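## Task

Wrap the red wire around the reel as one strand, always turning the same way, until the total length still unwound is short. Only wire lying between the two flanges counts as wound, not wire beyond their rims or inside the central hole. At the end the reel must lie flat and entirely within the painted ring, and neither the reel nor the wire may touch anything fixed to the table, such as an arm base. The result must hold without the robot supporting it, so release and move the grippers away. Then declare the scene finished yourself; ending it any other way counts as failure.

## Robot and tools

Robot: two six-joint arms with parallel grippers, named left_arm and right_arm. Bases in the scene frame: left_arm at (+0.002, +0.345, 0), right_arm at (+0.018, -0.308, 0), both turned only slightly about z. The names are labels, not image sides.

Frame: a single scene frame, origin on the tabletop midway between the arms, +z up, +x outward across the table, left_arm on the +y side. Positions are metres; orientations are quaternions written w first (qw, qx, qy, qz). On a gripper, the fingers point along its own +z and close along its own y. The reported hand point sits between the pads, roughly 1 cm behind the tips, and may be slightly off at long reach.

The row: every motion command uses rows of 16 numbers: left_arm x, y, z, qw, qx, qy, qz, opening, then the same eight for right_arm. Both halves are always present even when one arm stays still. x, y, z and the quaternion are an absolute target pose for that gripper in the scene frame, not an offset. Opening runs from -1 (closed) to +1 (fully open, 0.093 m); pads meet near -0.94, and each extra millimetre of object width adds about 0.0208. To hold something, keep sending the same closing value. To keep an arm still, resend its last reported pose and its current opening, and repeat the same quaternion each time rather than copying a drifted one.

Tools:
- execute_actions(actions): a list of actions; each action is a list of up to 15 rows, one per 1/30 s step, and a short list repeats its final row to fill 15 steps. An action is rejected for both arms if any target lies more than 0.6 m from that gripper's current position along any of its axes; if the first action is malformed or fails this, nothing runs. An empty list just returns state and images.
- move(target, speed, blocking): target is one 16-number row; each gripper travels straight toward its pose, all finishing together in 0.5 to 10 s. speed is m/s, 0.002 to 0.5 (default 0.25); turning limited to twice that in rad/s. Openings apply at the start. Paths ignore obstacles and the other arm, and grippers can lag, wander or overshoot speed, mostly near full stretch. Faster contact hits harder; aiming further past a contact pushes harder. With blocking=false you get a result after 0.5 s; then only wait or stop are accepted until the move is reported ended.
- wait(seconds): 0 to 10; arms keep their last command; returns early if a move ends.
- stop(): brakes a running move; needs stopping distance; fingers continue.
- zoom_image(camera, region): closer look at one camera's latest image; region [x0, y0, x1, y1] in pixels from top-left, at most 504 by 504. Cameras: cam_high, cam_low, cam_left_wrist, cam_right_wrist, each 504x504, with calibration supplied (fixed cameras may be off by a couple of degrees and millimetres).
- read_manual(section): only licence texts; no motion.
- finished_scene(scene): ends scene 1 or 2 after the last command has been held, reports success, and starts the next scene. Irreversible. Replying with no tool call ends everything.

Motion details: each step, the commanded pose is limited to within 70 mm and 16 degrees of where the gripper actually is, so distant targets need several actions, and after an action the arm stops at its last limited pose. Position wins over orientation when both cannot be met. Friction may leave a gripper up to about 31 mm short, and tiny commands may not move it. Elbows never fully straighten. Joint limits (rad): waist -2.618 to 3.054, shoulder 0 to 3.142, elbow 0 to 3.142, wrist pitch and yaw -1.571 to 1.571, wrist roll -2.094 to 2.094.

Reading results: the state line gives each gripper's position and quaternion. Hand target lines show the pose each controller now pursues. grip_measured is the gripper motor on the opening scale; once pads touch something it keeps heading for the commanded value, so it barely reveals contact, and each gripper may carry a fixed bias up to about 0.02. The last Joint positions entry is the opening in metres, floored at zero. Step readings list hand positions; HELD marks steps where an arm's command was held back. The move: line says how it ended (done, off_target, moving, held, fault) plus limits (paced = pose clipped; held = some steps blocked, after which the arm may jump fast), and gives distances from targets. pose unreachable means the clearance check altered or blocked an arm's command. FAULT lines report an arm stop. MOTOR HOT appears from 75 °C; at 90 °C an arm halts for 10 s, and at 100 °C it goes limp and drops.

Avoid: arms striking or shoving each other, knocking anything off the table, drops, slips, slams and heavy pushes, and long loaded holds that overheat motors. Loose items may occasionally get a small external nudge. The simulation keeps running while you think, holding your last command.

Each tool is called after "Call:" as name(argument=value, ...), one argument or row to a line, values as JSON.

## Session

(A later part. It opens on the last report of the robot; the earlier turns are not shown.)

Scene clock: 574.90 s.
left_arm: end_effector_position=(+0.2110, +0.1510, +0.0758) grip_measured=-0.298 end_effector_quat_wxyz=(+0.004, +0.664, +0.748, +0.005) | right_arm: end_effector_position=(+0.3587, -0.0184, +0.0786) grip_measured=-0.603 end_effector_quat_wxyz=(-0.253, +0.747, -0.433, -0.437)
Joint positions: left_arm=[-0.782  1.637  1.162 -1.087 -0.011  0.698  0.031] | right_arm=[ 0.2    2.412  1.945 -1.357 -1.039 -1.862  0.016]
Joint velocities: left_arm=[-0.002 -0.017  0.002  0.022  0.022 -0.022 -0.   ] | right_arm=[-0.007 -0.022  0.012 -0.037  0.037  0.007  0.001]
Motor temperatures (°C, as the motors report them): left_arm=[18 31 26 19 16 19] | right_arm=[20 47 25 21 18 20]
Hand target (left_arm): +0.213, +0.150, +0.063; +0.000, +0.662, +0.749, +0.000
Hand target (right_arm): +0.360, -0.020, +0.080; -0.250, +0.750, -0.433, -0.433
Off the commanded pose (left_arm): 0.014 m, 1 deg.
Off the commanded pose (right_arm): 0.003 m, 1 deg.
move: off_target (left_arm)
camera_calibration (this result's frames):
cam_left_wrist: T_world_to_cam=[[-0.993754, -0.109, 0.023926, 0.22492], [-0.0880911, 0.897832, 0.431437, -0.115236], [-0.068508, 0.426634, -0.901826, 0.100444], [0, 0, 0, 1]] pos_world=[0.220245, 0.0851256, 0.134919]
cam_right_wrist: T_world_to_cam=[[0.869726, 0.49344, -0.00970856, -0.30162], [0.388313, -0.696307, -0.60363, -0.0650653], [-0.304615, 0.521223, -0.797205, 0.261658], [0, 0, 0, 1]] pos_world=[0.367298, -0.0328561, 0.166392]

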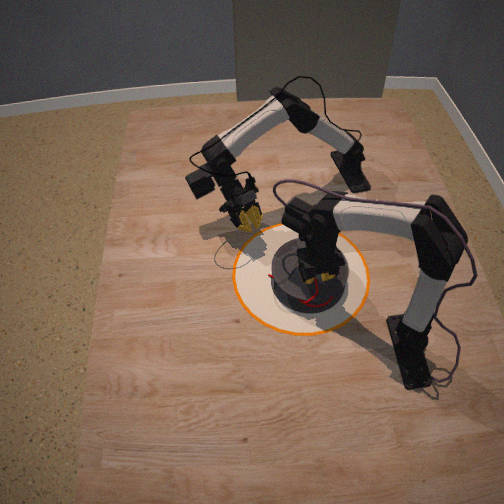

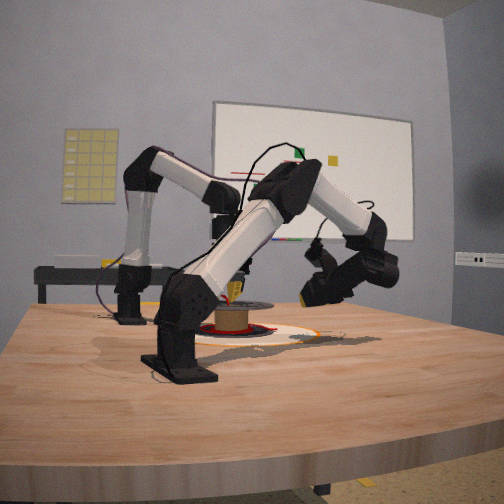

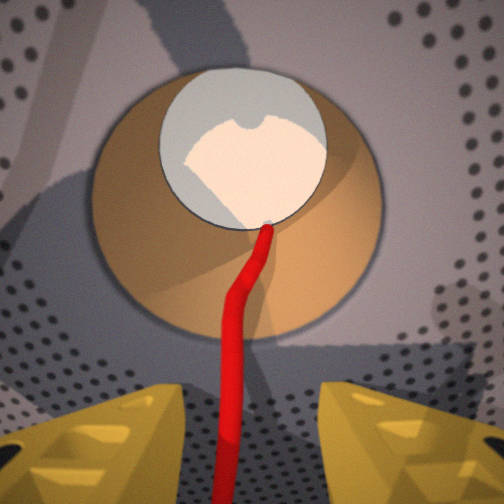

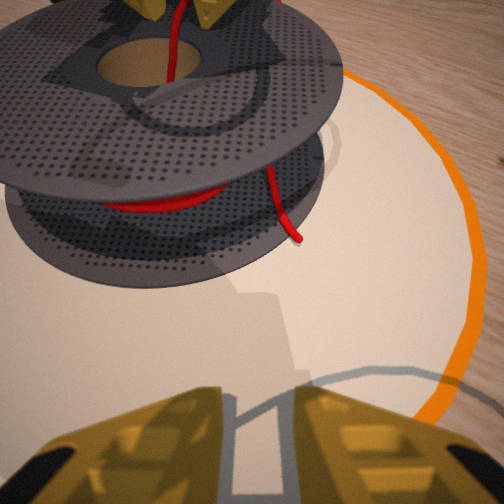

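Call:
move(
  target=[0.212,0.151,0.071,0,0.6626,0.749,0,-1, 0.36,-0.02,0.08,0.25,-0.75,0.433,0.433,-0.6],
  speed=0.04,
)

Call:
move(
  target=[0.212,0.160,0.115,0,0.6626,0.749,0,-1, 0.36,-0.02,0.08,0.25,-0.75,0.433,0.433,-0.6],
  speed=0.05,
)

Scene clock: 576.23 s.
left_arm: end_effector_position=(+0.2096, +0.1514, +0.0758) grip_measured=-0.991 end_effector_quat_wxyz=(+0.002, +0.664, +0.747, +0.003) | right_arm: end_effector_position=(+0.3587, -0.0184, +0.0786) grip_measured=-0.603 end_effector_quat_wxyz=(-0.253, +0.747, -0.433, -0.437)
Joint positions: left_arm=[-0.782  1.637  1.162 -1.093 -0.007  0.699  0.   ] | right_arm=[ 0.2    2.412  1.945 -1.357 -1.039 -1.862  0.016]
Joint velocities: left_arm=[-0.007  0.002  0.007 -0.037 -0.022 -0.051  0.   ] | right_arm=[ 0.017 -0.012  0.002  0.022 -0.007 -0.022  0.001]
Motor temperatures (°C, as the motors report them): left_arm=[18 30 26 19 16 19] | right_arm=[20 47 25 21 18 20]
Hand target (left_arm): +0.212, +0.151, +0.071; -0.000, +0.663, +0.749, +0.000
Hand target (right_arm): +0.360, -0.020, +0.080; -0.250, +0.750, -0.433, -0.433
Off the commanded pose (left_arm): 0.005 m, 1 deg.
Off the commanded pose (right_arm): 0.003 m, 1 deg.
move: done
camera_calibration (this result's frames):
cam_left_wrist: T_world_to_cam=[[-0.993663, -0.108244, 0.0302952, 0.222975], [-0.0845752, 0.897518, 0.432792, -0.11652], [-0.0740376, 0.427487, -0.900984, 0.101125], [0, 0, 0, 1]] pos_world=[0.219194, 0.0854842, 0.134786]
cam_right_wrist: T_world_to_cam=[[0.869726, 0.49344, -0.00970856, -0.30162], [0.388313, -0.696307, -0.60363, -0.0650653], [-0.304615, 0.521223, -0.797205, 0.261658], [0, 0, 0, 1]] pos_world=[0.367298, -0.0328561, 0.166392]

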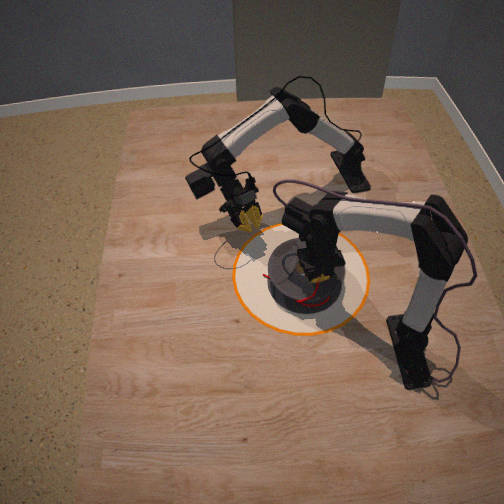

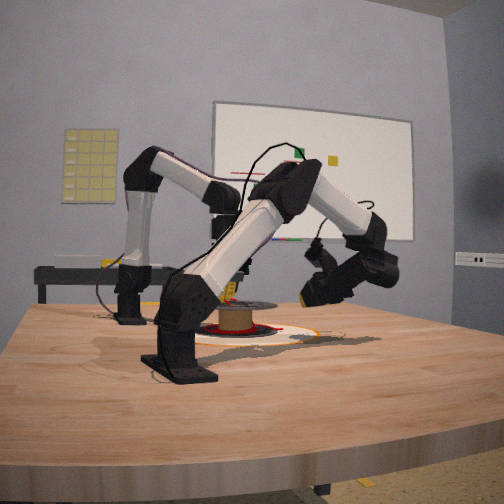

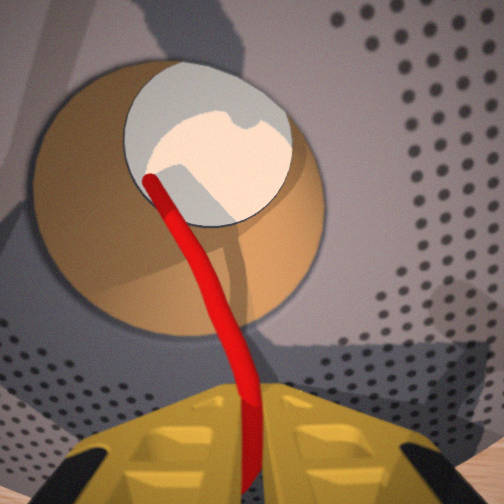

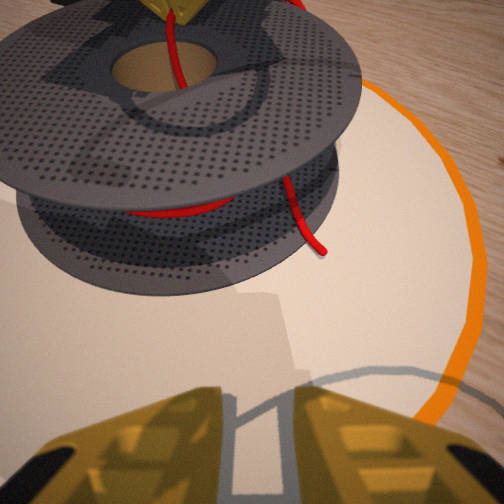

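Scene clock: 577.47 s.
left_arm: end_effector_position=(+0.2114, +0.1592, +0.1038) grip_measured=-0.991 end_effector_quat_wxyz=(-0.010, +0.664, +0.748, +0.003) | right_arm: end_effector_position=(+0.3587, -0.0184, +0.0786) grip_measured=-0.603 end_effector_quat_wxyz=(-0.253, +0.747, -0.433, -0.437)
Joint positions: left_arm=[-0.757  1.625  1.262 -1.228 -0.007  0.722  0.   ] | right_arm=[ 0.2    2.412  1.945 -1.357 -1.039 -1.862  0.016]
Joint velocities: left_arm=[-0.012 -0.007  0.007 -0.007 -0.022  0.051  0.   ] | right_arm=[-0.012 -0.012 -0.012  0.007 -0.022 -0.051  0.   ]
Motor temperatures (°C, as the motors report them): left_arm=[18 30 26 19 16 19] | right_arm=[20 47 25 21 18 20]
Hand target (left_arm): +0.212, +0.160, +0.115; +0.000, +0.663, +0.749, +0.000
Hand target (right_arm): +0.360, -0.020, +0.080; -0.250, +0.750, -0.433, -0.433
Off the commanded pose (left_arm): 0.011 m, 1 deg.
Off the commanded pose (right_arm): 0.003 m, 1 deg.
move: off_target (left_arm)
camera_calibration (this result's frames):
cam_left_wrist: T_world_to_cam=[[-0.992723, -0.111138, 0.0463642, 0.223359], [-0.0787016, 0.890194, 0.448733, -0.137216], [-0.0911442, 0.441818, -0.892462, 0.123567], [0, 0, 0, 1]] pos_world=[0.222197, 0.0923781, 0.161497]
cam_right_wrist: T_world_to_cam=[[0.869726, 0.49344, -0.00970856, -0.30162], [0.388313, -0.696307, -0.60363, -0.0650653], [-0.304615, 0.521223, -0.797205, 0.261658], [0, 0, 0, 1]] pos_world=[0.367298, -0.0328561, 0.166392]

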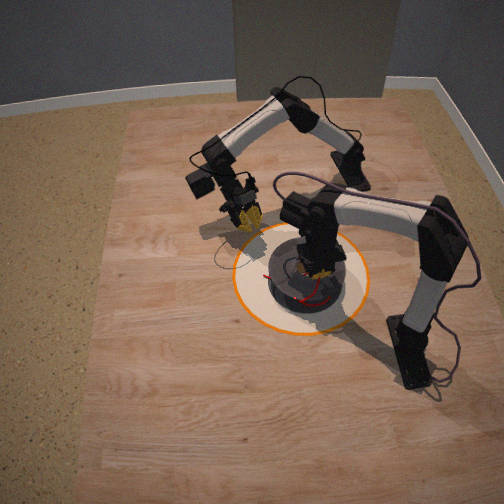

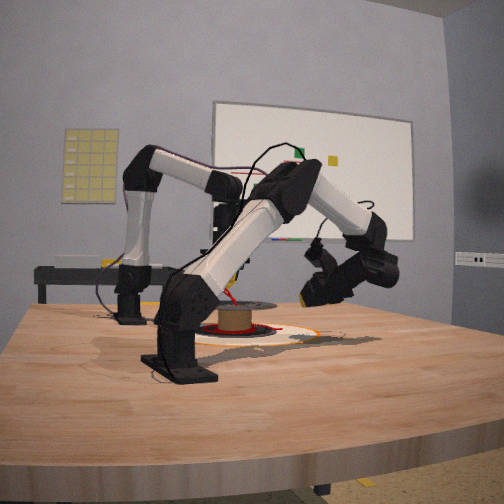

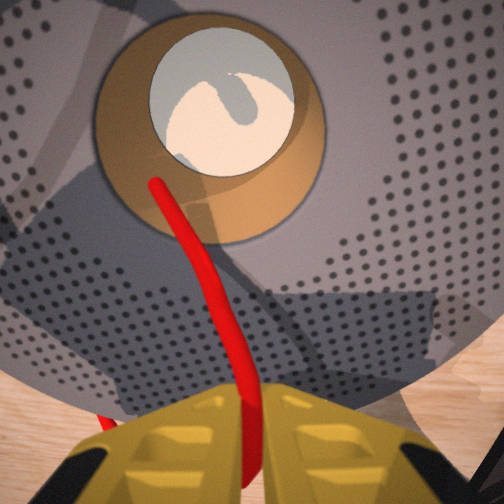

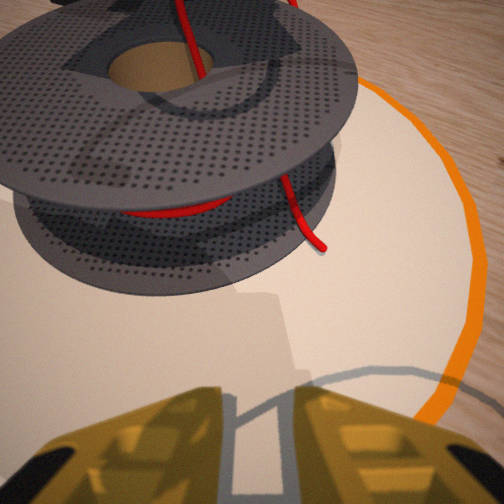

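Call:
move(
  target=[0.203,0.200,0.115,0,0.843,0.537,0,-1, 0.36,-0.02,0.08,0.25,-0.75,0.433,0.433,-0.6],
  speed=0.05,
)

Scene clock: 586.73 s.
left_arm: end_effector_position=(+0.2098, +0.1939, +0.1123) grip_measured=-0.991 end_effector_quat_wxyz=(+0.003, +0.844, +0.537, +0.005) | right_arm: end_effector_position=(+0.3587, -0.0184, +0.0786) grip_measured=-0.603 end_effector_quat_wxyz=(-0.253, +0.747, -0.433, -0.437)
Joint positions: left_arm=[-0.66   1.507  1.178 -1.234 -0.007  1.376  0.   ] | right_arm=[ 0.2    2.412  1.945 -1.357 -1.039 -1.862  0.016]
Joint velocities: left_arm=[-0.007 -0.007  0.002  0.051 -0.007 -0.022  0.   ] | right_arm=[-0.007  0.002 -0.012  0.007 -0.007  0.007 -0.001]
Motor temperatures (°C, as the motors report them): left_arm=[18 31 26 19 16 19] | right_arm=[20 48 25 21 18 20]
Hand target (left_arm): +0.204, +0.199, +0.114; +0.001, +0.843, +0.537, +0.000
Hand target (right_arm): +0.360, -0.020, +0.080; -0.250, +0.750, -0.433, -0.433
Off the commanded pose (left_arm): 0.010 m, 1 deg.
Off the commanded pose (right_arm): 0.003 m, 1 deg.
move: done
camera_calibration (this result's frames):
cam_left_wrist: T_world_to_cam=[[-0.901643, 0.431575, 0.027958, 0.102911], [0.399593, 0.80661, 0.435551, -0.254739], [0.165422, 0.403884, -0.89973, 0.0700146], [0, 0, 0, 1]] pos_world=[0.182999, 0.132784, 0.171069]
cam_right_wrist: T_world_to_cam=[[0.869726, 0.49344, -0.00970856, -0.30162], [0.388313, -0.696307, -0.60363, -0.0650653], [-0.304615, 0.521223, -0.797205, 0.261658], [0, 0, 0, 1]] pos_world=[0.367298, -0.0328561, 0.166392]

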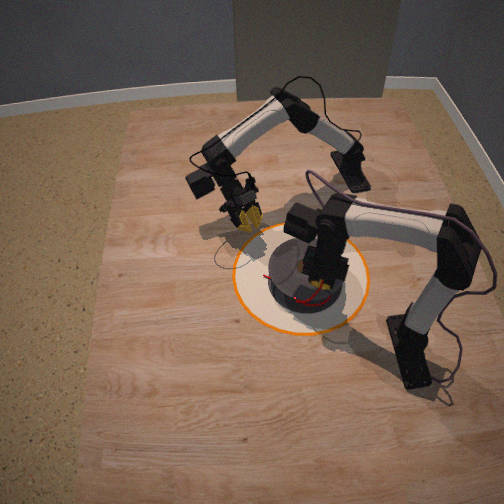

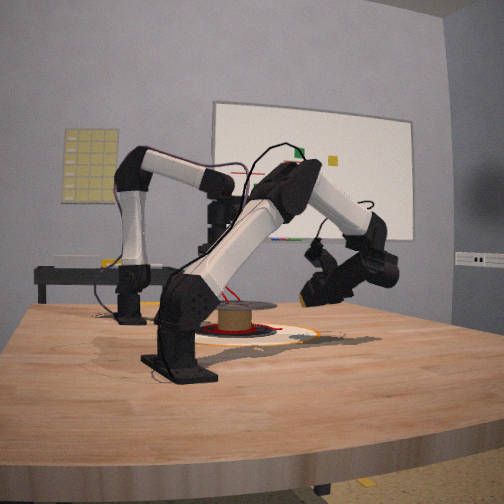

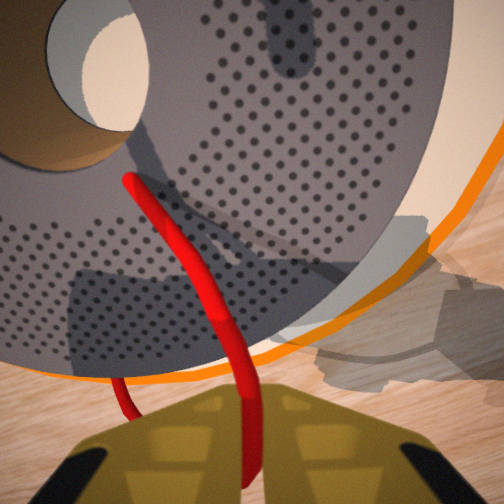

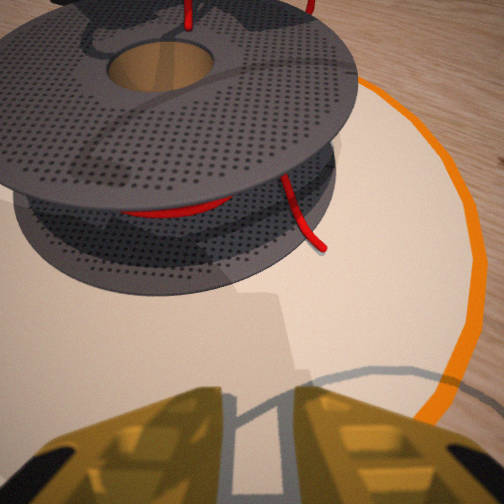

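Call:
move(
  target=[0.188,0.238,0.105,0,0.9537,0.3007,0,-1, 0.36,-0.02,0.08,0.25,-0.75,0.433,0.433,-0.6],
  speed=0.05,
)

Scene clock: 592.60 s.
left_arm: end_effector_position=(+0.1914, +0.2353, +0.1035) grip_measured=-0.991 end_effector_quat_wxyz=(-0.006, +0.954, +0.300, -0.001) | right_arm: end_effector_position=(+0.3587, -0.0184, +0.0786) grip_measured=-0.603 end_effector_quat_wxyz=(-0.253, +0.747, -0.433, -0.437)
Joint positions: left_arm=[-0.557  1.38   1.033 -1.234 -0.007  2.004  0.   ] | right_arm=[ 0.2    2.412  1.945 -1.357 -1.039 -1.862  0.016]
Joint velocities: left_arm=[-0.017 -0.002 -0.012 -0.007 -0.022 -0.007  0.   ] | right_arm=[ 0.002 -0.017  0.002 -0.022  0.022 -0.066 -0.   ]
Motor temperatures (°C, as the motors report them): left_arm=[18 31 26 19 16 19] | right_arm=[20 48 25 21 18 20]
Hand target (left_arm): +0.189, +0.238, +0.105; +0.000, +0.954, +0.301, +0.000
Hand target (right_arm): +0.360, -0.020, +0.080; -0.250, +0.750, -0.433, -0.433
Off the commanded pose (left_arm): 0.005 m, 1 deg.
Off the commanded pose (right_arm): 0.003 m, 1 deg.
move: done
camera_calibration (this result's frames):
cam_left_wrist: T_world_to_cam=[[-0.563719, 0.824513, 0.048991, -0.0906298], [0.756093, 0.491246, 0.432436, -0.270683], [0.332482, 0.280814, -0.900333, 0.0455025], [0, 0, 0, 1]] pos_world=[0.138443, 0.194919, 0.16246]
cam_right_wrist: T_world_to_cam=[[0.869726, 0.49344, -0.00970856, -0.30162], [0.388313, -0.696307, -0.60363, -0.0650653], [-0.304615, 0.521223, -0.797205, 0.261658], [0, 0, 0, 1]] pos_world=[0.367298, -0.0328561, 0.166392]

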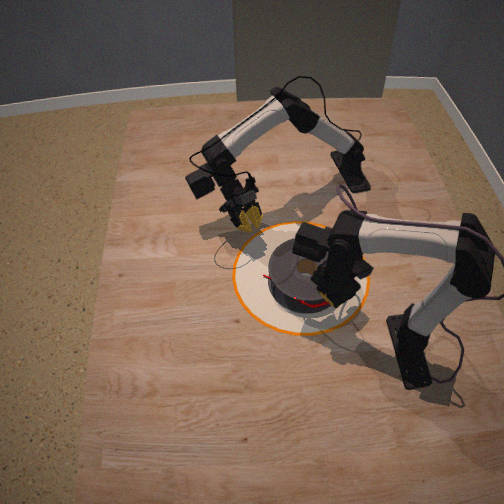

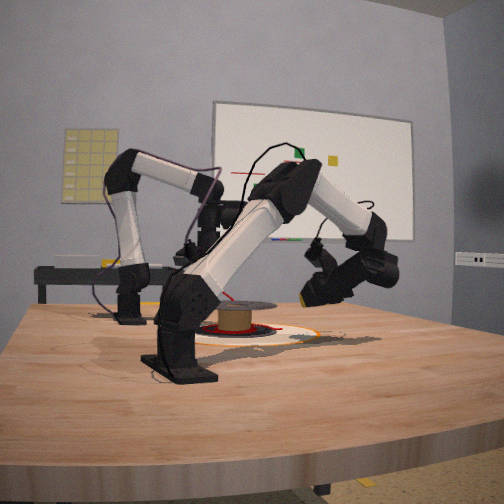

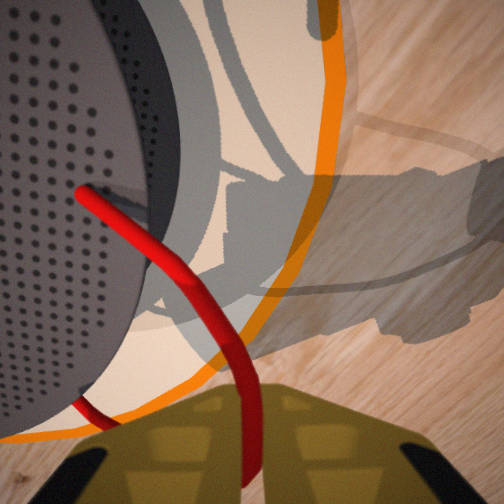

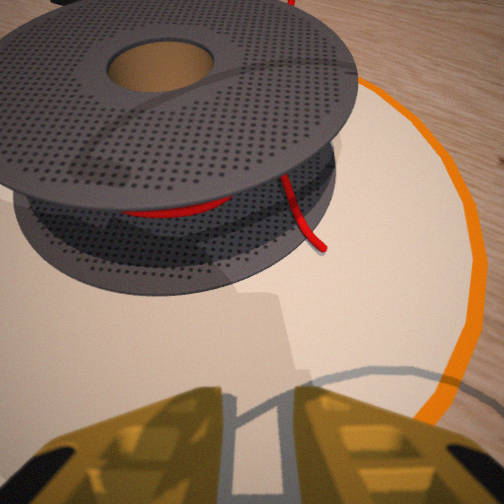

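Call:
move(
  target=[0.172,0.240,0.075,0,0.9537,0.3007,0,-1, 0.36,-0.02,0.08,0.25,-0.75,0.433,0.433,-0.6],
  speed=0.04,
)

Scene clock: 595.27 s.
left_arm: end_effector_position=(+0.1736, +0.2427, +0.0743) grip_measured=-0.991 end_effector_quat_wxyz=(-0.011, +0.953, +0.301, -0.005) | right_arm: end_effector_position=(+0.3587, -0.0184, +0.0786) grip_measured=-0.603 end_effector_quat_wxyz=(-0.253, +0.747, -0.433, -0.437)
Joint positions: left_arm=[-0.569  1.336  0.882 -1.14  -0.007  1.987  0.   ] | right_arm=[ 0.2    2.412  1.945 -1.357 -1.039 -1.862  0.016]
Joint velocities: left_arm=[ 0.002 -0.002 -0.012 -0.051  0.007 -0.022  0.   ] | right_arm=[-0.002  0.002  0.007 -0.022 -0.066 -0.081 -0.001]
Motor temperatures (°C, as the motors report them): left_arm=[18 31 26 19 16 19] | right_arm=[20 48 25 21 18 20]
Hand target (left_arm): +0.172, +0.240, +0.075; -0.000, +0.954, +0.301, -0.000
Hand target (right_arm): +0.360, -0.020, +0.080; -0.250, +0.750, -0.433, -0.433
Off the commanded pose (left_arm): 0.003 m, 1 deg.
Off the commanded pose (right_arm): 0.003 m, 1 deg.
move: done
camera_calibration (this result's frames):
cam_left_wrist: T_world_to_cam=[[-0.565864, 0.822154, 0.0621371, -0.105353], [0.759663, 0.49059, 0.426888, -0.248284], [0.320484, 0.288764, -0.902167, 0.0233068], [0, 0, 0, 1]] pos_world=[0.121527, 0.201692, 0.133563]
cam_right_wrist: T_world_to_cam=[[0.869722, 0.493439, -0.0100862, -0.301531], [0.388098, -0.696391, -0.603671, -0.0649712], [-0.304899, 0.521112, -0.79717, 0.261761], [0, 0, 0, 1]] pos_world=[0.367274, -0.0328653, 0.166406]

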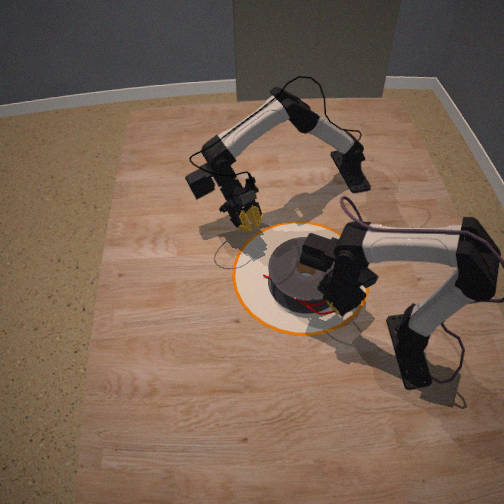

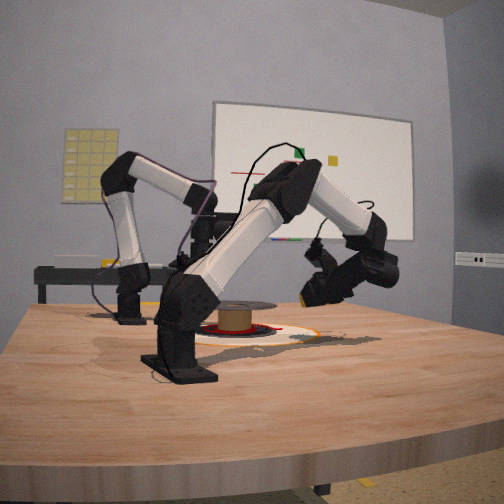

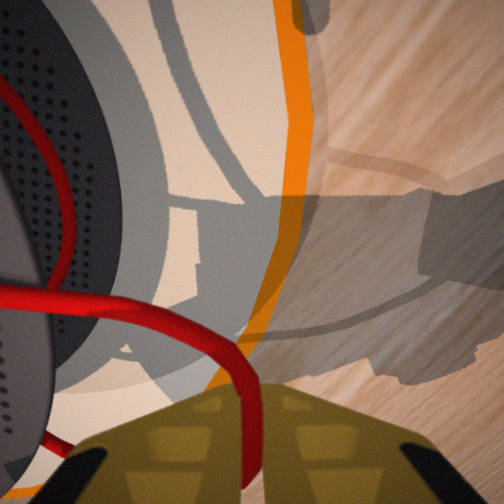

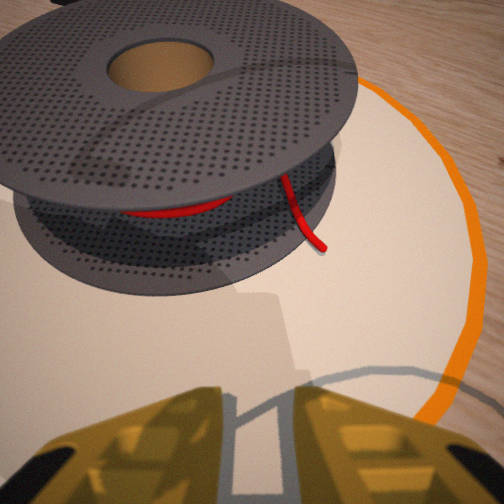

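Call:
move(
  target=[0.170,0.250,0.035,0,0.9537,0.3007,0,-1, 0.36,-0.02,0.08,0.25,-0.75,0.433,0.433,-0.6],
  speed=0.04,
)

Scene clock: 597.83 s.
left_arm: end_effector_position=(+0.1713, +0.2486, +0.0382) grip_measured=-0.991 end_effector_quat_wxyz=(-0.002, +0.954, +0.298, +0.003) | right_arm: end_effector_position=(+0.3587, -0.0184, +0.0786) grip_measured=-0.603 end_effector_quat_wxyz=(-0.253, +0.747, -0.433, -0.437)
Joint positions: left_arm=[-0.55   1.336  0.732 -0.967 -0.007  2.013  0.   ] | right_arm=[ 0.2    2.412  1.945 -1.357 -1.039 -1.862  0.016]
Joint velocities: left_arm=[-0.022  0.007  0.002  0.051  0.037 -0.007  0.   ] | right_arm=[ 0.007  0.017  0.007 -0.051 -0.007  0.037 -0.001]
Motor temperatures (°C, as the motors report them): left_arm=[18 30 26 19 16 19] | right_arm=[20 48 25 21 18 20]
Hand target (left_arm): +0.170, +0.250, +0.035; +0.000, +0.954, +0.301, +0.000
Hand target (right_arm): +0.360, -0.020, +0.080; -0.250, +0.750, -0.433, -0.433
Off the commanded pose (left_arm): 0.004 m, 0 deg.
Off the commanded pose (right_arm): 0.003 m, 1 deg.
move: done
camera_calibration (this result's frames):
cam_left_wrist: T_world_to_cam=[[-0.56188, 0.82623, 0.040435, -0.110116], [0.753855, 0.491312, 0.436251, -0.233472], [0.340577, 0.275603, -0.898916, -0.0105044], [0, 0, 0, 1]] pos_world=[0.11771, 0.208584, 0.0968624]
cam_right_wrist: T_world_to_cam=[[0.869722, 0.493439, -0.0100862, -0.301531], [0.388098, -0.696391, -0.603671, -0.0649712], [-0.304899, 0.521112, -0.79717, 0.261761], [0, 0, 0, 1]] pos_world=[0.367274, -0.0328653, 0.166406]

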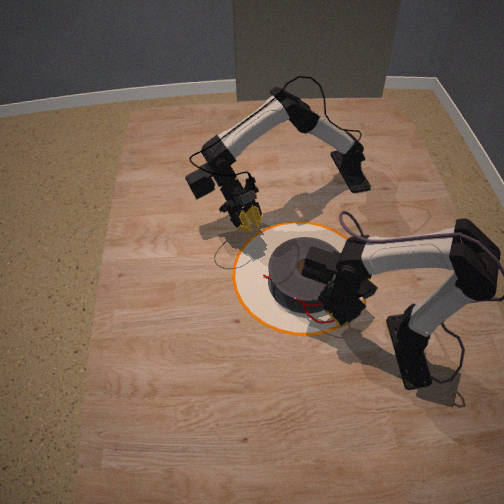

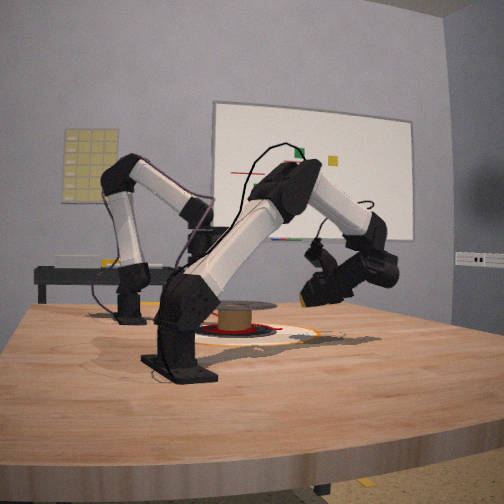

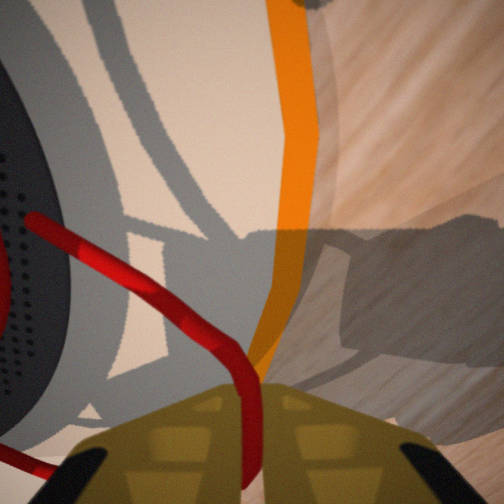

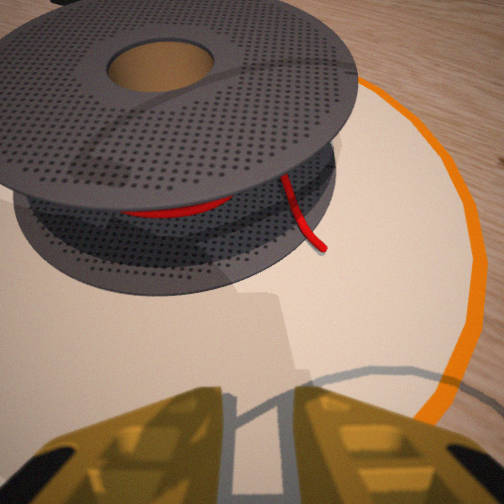

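Call:
move(
  target=[0.140,0.212,0.030,0,0.9659,0.2588,0,-1, 0.36,-0.02,0.08,0.25,-0.75,0.433,0.433,-0.6],
  speed=0.04,
)

Scene clock: 602.87 s.
left_arm: end_effector_position=(+0.1418, +0.2151, +0.0331) grip_measured=-0.991 end_effector_quat_wxyz=(-0.005, +0.966, +0.259, +0.001) | right_arm: end_effector_position=(+0.3587, -0.0184, +0.0786) grip_measured=-0.603 end_effector_quat_wxyz=(-0.253, +0.747, -0.433, -0.437)
Joint positions: left_arm=[-0.782  1.336  0.711 -0.954 -0.007  1.864  0.   ] | right_arm=[ 0.2    2.412  1.945 -1.357 -1.039 -1.862  0.016]
Joint velocities: left_arm=[-0.007 -0.002  0.027 -0.007 -0.022 -0.007  0.   ] | right_arm=[-0.002 -0.012 -0.012 -0.081 -0.051 -0.007 -0.001]
Motor temperatures (°C, as the motors report them): left_arm=[18 30 26 19 16 19] | right_arm=[20 49 25 21 18 20]
Hand target (left_arm): +0.139, +0.214, +0.030; -0.001, +0.966, +0.259, -0.001
Hand target (right_arm): +0.360, -0.020, +0.080; -0.250, +0.750, -0.433, -0.433
Off the commanded pose (left_arm): 0.005 m, 1 deg.
Off the commanded pose (right_arm): 0.003 m, 1 deg.
move: done
camera_calibration (this result's frames):
cam_left_wrist: T_world_to_cam=[[-0.491402, 0.869637, 0.0474973, -0.118405], [0.794218, 0.42507, 0.434204, -0.183983], [0.35741, 0.251092, -0.899562, 0.00708718], [0, 0, 0, 1]] pos_world=[0.0854053, 0.179395, 0.0918854]
cam_right_wrist: T_world_to_cam=[[0.869722, 0.493439, -0.0100862, -0.301531], [0.388098, -0.696391, -0.603671, -0.0649712], [-0.304899, 0.521112, -0.79717, 0.261761], [0, 0, 0, 1]] pos_world=[0.367274, -0.0328653, 0.166406]

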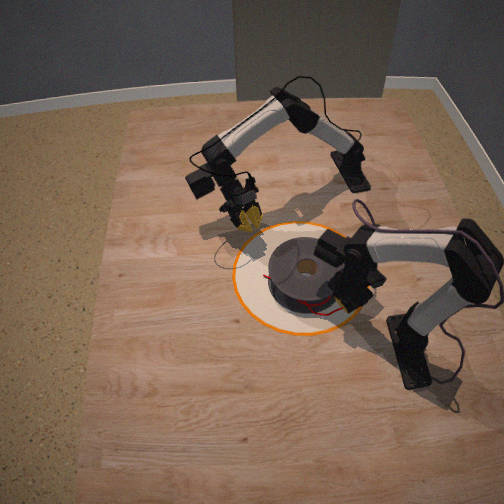

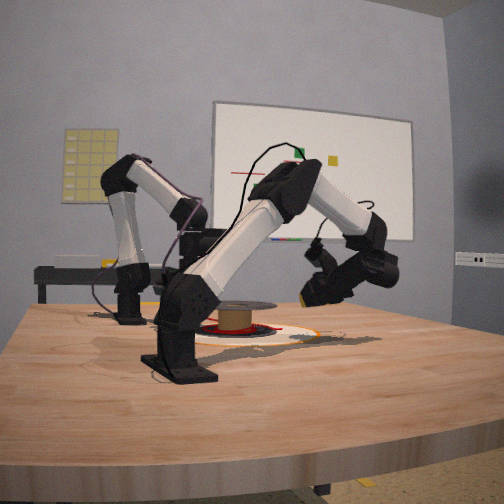

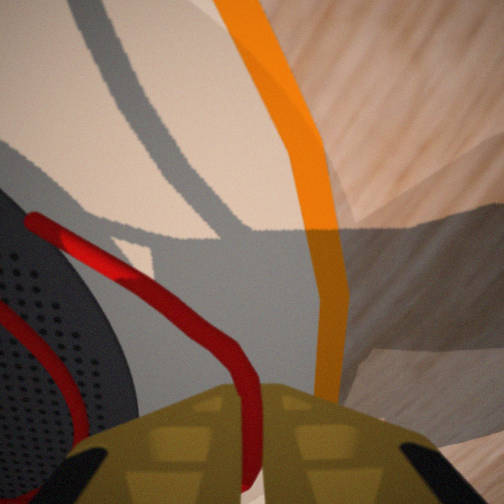

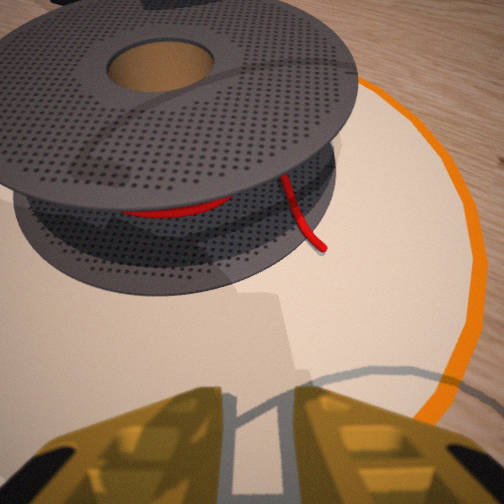

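Call:
zoom_image(
  camera="cam_high",
  region=[240, 220, 400, 350],
)

Region (240, 220, 400, 350) of cam_high's 504x504 image, scaled by 3.150, with more detail than that image has; it fills the top 410 rows of this view, and the rest is white.

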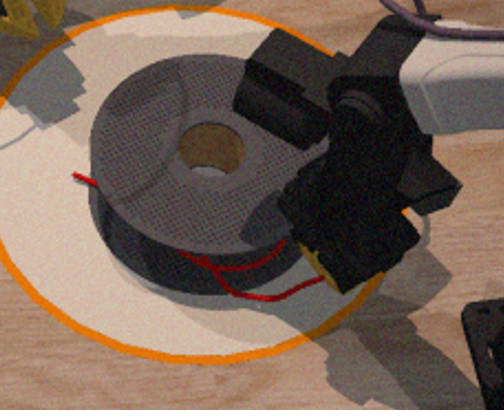

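Call:
move(
  target=[0.110,0.175,0.030,0,0.9659,0.2588,0,-1, 0.36,-0.02,0.08,0.25,-0.75,0.433,0.433,-0.6],
  speed=0.04,
)

Scene clock: 607.83 s.
left_arm: end_effector_position=(+0.1081, +0.1841, +0.0300) grip_measured=-0.991 end_effector_quat_wxyz=(-0.007, +0.966, +0.259, +0.001) | right_arm: end_effector_position=(+0.3587, -0.0184, +0.0786) grip_measured=-0.603 end_effector_quat_wxyz=(-0.253, +0.747, -0.433, -0.437)
Joint positions: left_arm=[-1.021  1.354  0.711 -0.94  -0.007  1.623  0.   ] | right_arm=[ 0.2    2.412  1.945 -1.357 -1.039 -1.862  0.016]
Joint velocities: left_arm=[-0.012 -0.002 -0.002  0.051  0.022 -0.051  0.   ] | right_arm=[-0.022  0.002 -0.007  0.007  0.007  0.037  0.001]
Motor temperatures (°C, as the motors report them): left_arm=[18 29 26 19 16 19] | right_arm=[20 49 25 21 18 20]
Hand target (left_arm): +0.110, +0.176, +0.030; -0.001, +0.966, +0.259, -0.000
Hand target (right_arm): +0.360, -0.020, +0.080; -0.250, +0.750, -0.433, -0.433
Off the commanded pose (left_arm): 0.009 m, 1 deg.
Off the commanded pose (right_arm): 0.003 m, 1 deg.
move: done
camera_calibration (this result's frames):
cam_left_wrist: T_world_to_cam=[[-0.492738, 0.868737, 0.0500524, -0.107628], [0.793349, 0.424859, 0.435995, -0.142665], [0.3575, 0.25454, -0.898556, 0.0234949], [0, 0, 0, 1]] pos_world=[0.0517517, 0.148132, 0.0886998]
cam_right_wrist: T_world_to_cam=[[0.869722, 0.493439, -0.0100862, -0.301531], [0.388098, -0.696391, -0.603671, -0.0649712], [-0.304899, 0.521112, -0.79717, 0.261761], [0, 0, 0, 1]] pos_world=[0.367274, -0.0328653, 0.166406]

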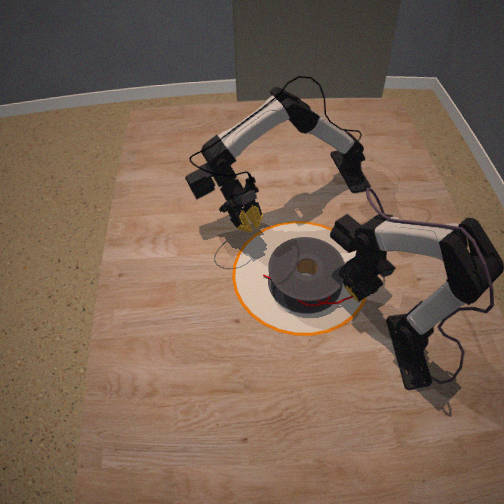

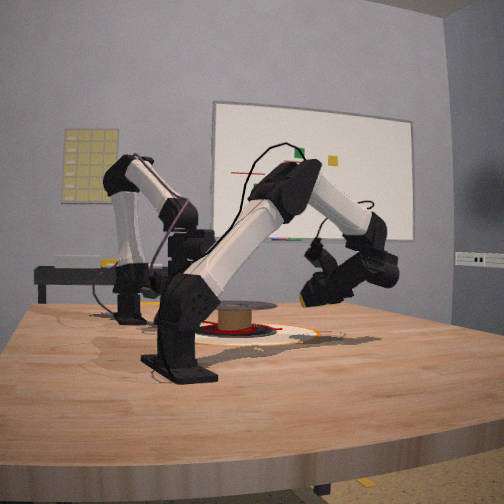

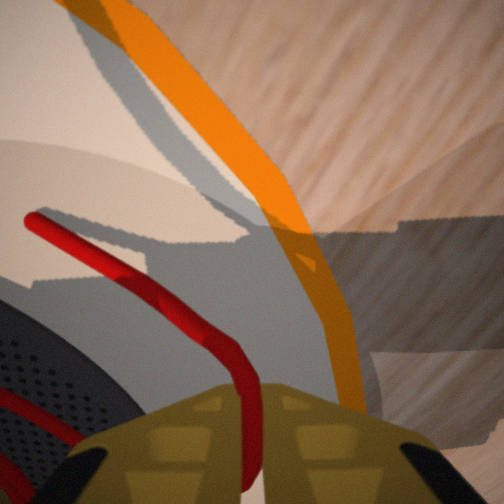

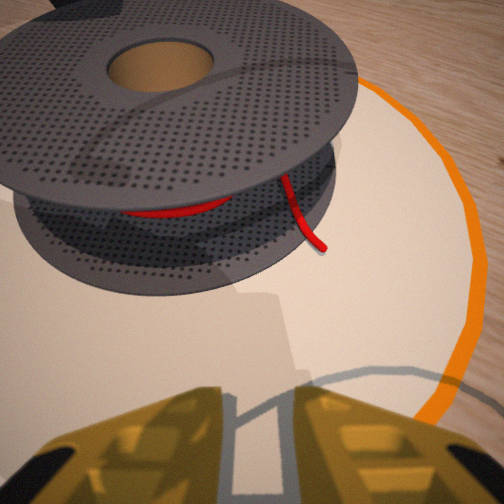

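Call:
move(
  target=[0.100,0.128,0.030,0,0.9659,0.2588,0,-1, 0.36,-0.02,0.08,0.25,-0.75,0.433,0.433,-0.6],
  speed=0.04,
)

Scene clock: 610.00 s.
left_arm: end_effector_position=(+0.0974, +0.1404, +0.0306) grip_measured=-0.991 end_effector_quat_wxyz=(-0.013, +0.966, +0.260, +0.001) | right_arm: end_effector_position=(+0.3587, -0.0184, +0.0786) grip_measured=-0.603 end_effector_quat_wxyz=(-0.253, +0.747, -0.433, -0.437)
Joint positions: left_arm=[-1.167  1.501  0.837 -0.932 -0.007  1.476  0.   ] | right_arm=[ 0.2    2.412  1.945 -1.357 -1.039 -1.862  0.016]
Joint velocities: left_arm=[-0.002  0.002 -0.002 -0.037  0.037 -0.022  0.   ] | right_arm=[-0.012  0.007  0.012 -0.037 -0.051 -0.081 -0.001]
Motor temperatures (°C, as the motors report them): left_arm=[18 29 26 19 16 19] | right_arm=[20 49 25 21 18 20]
Hand target (left_arm): +0.099, +0.129, +0.031; -0.001, +0.966, +0.259, -0.000
Hand target (right_arm): +0.360, -0.020, +0.080; -0.250, +0.750, -0.433, -0.433
Off the commanded pose (left_arm): 0.013 m, 2 deg.
Off the commanded pose (right_arm): 0.003 m, 1 deg.
move: off_target (left_arm)
camera_calibration (this result's frames):
cam_left_wrist: T_world_to_cam=[[-0.493179, 0.867693, 0.0623117, -0.0750737], [0.794577, 0.420144, 0.438322, -0.115399], [0.35415, 0.265683, -0.896655, 0.0376926], [0, 0, 0, 1]] pos_world=[0.0413198, 0.103611, 0.0890572]
cam_right_wrist: T_world_to_cam=[[0.869722, 0.493439, -0.0100862, -0.301531], [0.388098, -0.696391, -0.603671, -0.0649712], [-0.304899, 0.521112, -0.79717, 0.261761], [0, 0, 0, 1]] pos_world=[0.367274, -0.0328653, 0.166406]

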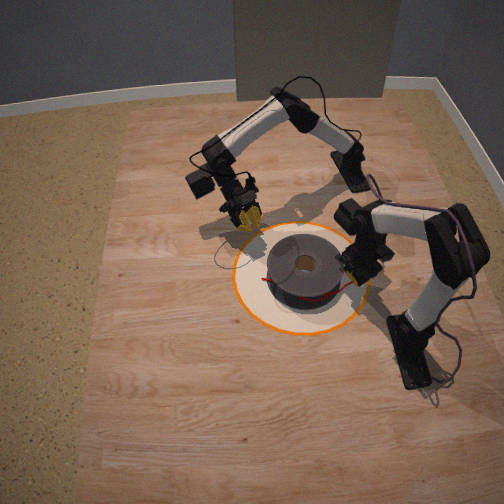

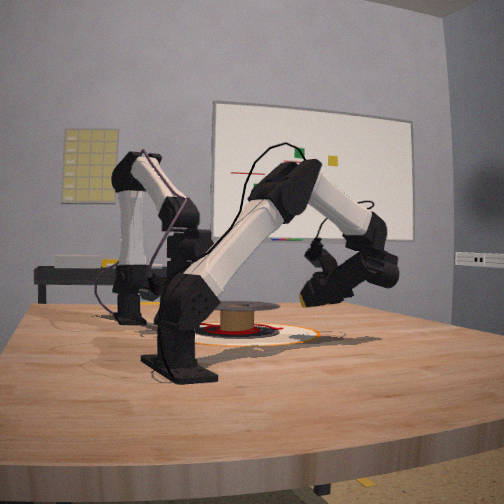

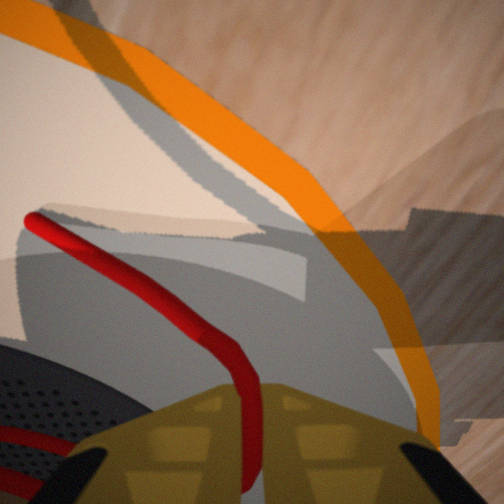

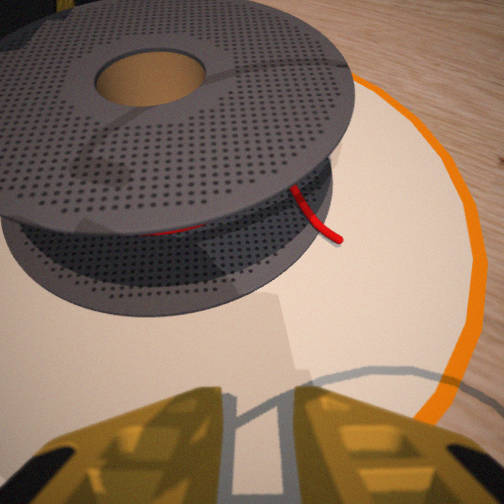

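Call:
execute_actions(
  actions=[],
)

Scene clock: 611.60 s.
left_arm: end_effector_position=(+0.0975, +0.1403, +0.0306) grip_measured=-0.991 end_effector_quat_wxyz=(-0.013, +0.965, +0.261, +0.001) | right_arm: end_effector_position=(+0.3587, -0.0184, +0.0786) grip_measured=-0.603 end_effector_quat_wxyz=(-0.253, +0.747, -0.433, -0.437)
Joint positions: left_arm=[-1.167  1.501  0.837 -0.931 -0.007  1.474  0.   ] | right_arm=[ 0.2    2.412  1.945 -1.357 -1.039 -1.862  0.016]
Joint velocities: left_arm=[ 0.002  0.012 -0.002  0.022  0.066  0.037  0.   ] | right_arm=[-0.002 -0.017  0.002 -0.022 -0.007  0.022  0.   ]
Motor temperatures (°C, as the motors report them): left_arm=[18 29 26 19 16 19] | right_arm=[20 49 25 20 18 20]
Hand target (left_arm): +0.099, +0.129, +0.031; -0.001, +0.966, +0.259, -0.000
Hand target (right_arm): +0.360, -0.020, +0.080; -0.250, +0.750, -0.433, -0.433
Off the commanded pose (left_arm): 0.013 m, 2 deg.
Off the commanded pose (right_arm): 0.003 m, 1 deg.
camera_calibration (this result's frames):
cam_left_wrist: T_world_to_cam=[[-0.494846, 0.866772, 0.0619153, -0.0746779], [0.793683, 0.421806, 0.438346, -0.11554], [0.35383, 0.266055, -0.896671, 0.0376786], [0, 0, 0, 1]] pos_world=[0.0414164, 0.10344, 0.0890556]
cam_right_wrist: T_world_to_cam=[[0.869722, 0.493439, -0.0100862, -0.301531], [0.388098, -0.696391, -0.603671, -0.0649712], [-0.304899, 0.521112, -0.79717, 0.261761], [0, 0, 0, 1]] pos_world=[0.367274, -0.0328653, 0.166406]

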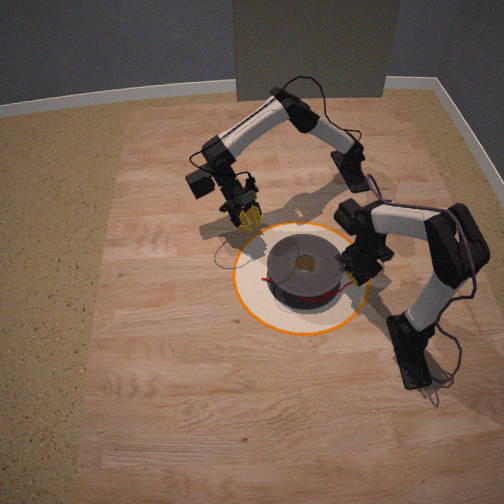

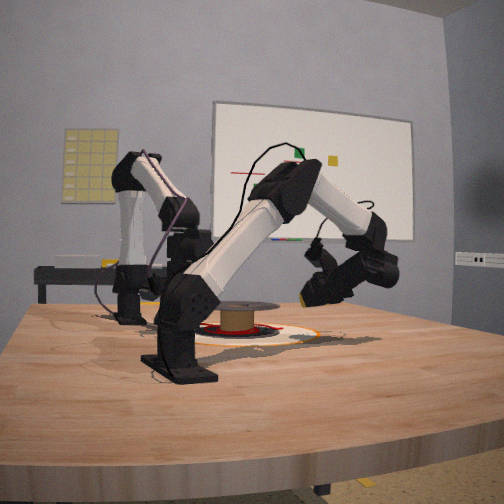

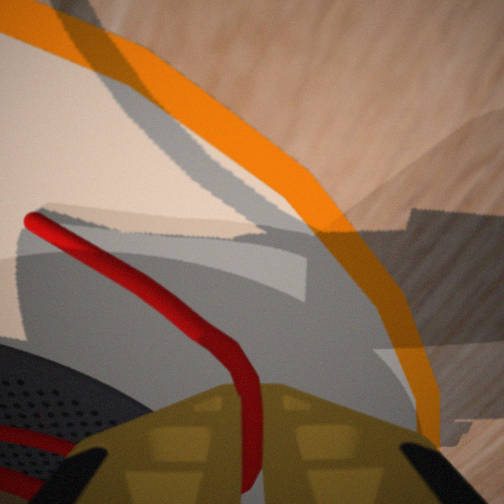

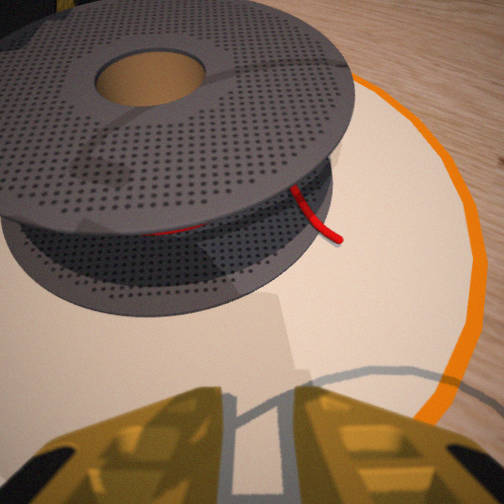

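Call:
zoom_image(
  camera="cam_high",
  region=[220, 200, 400, 350],
)

Region (220, 200, 400, 350) of cam_high's 504x504 image, scaled by 2.800, with more detail than that image has.

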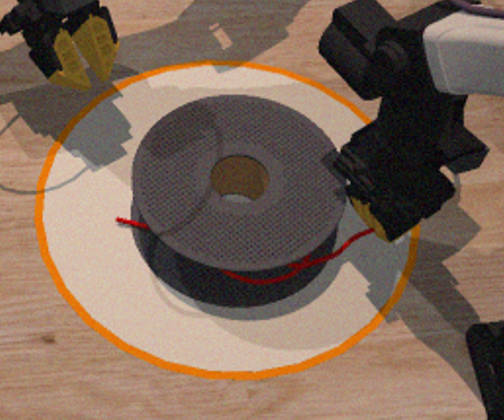

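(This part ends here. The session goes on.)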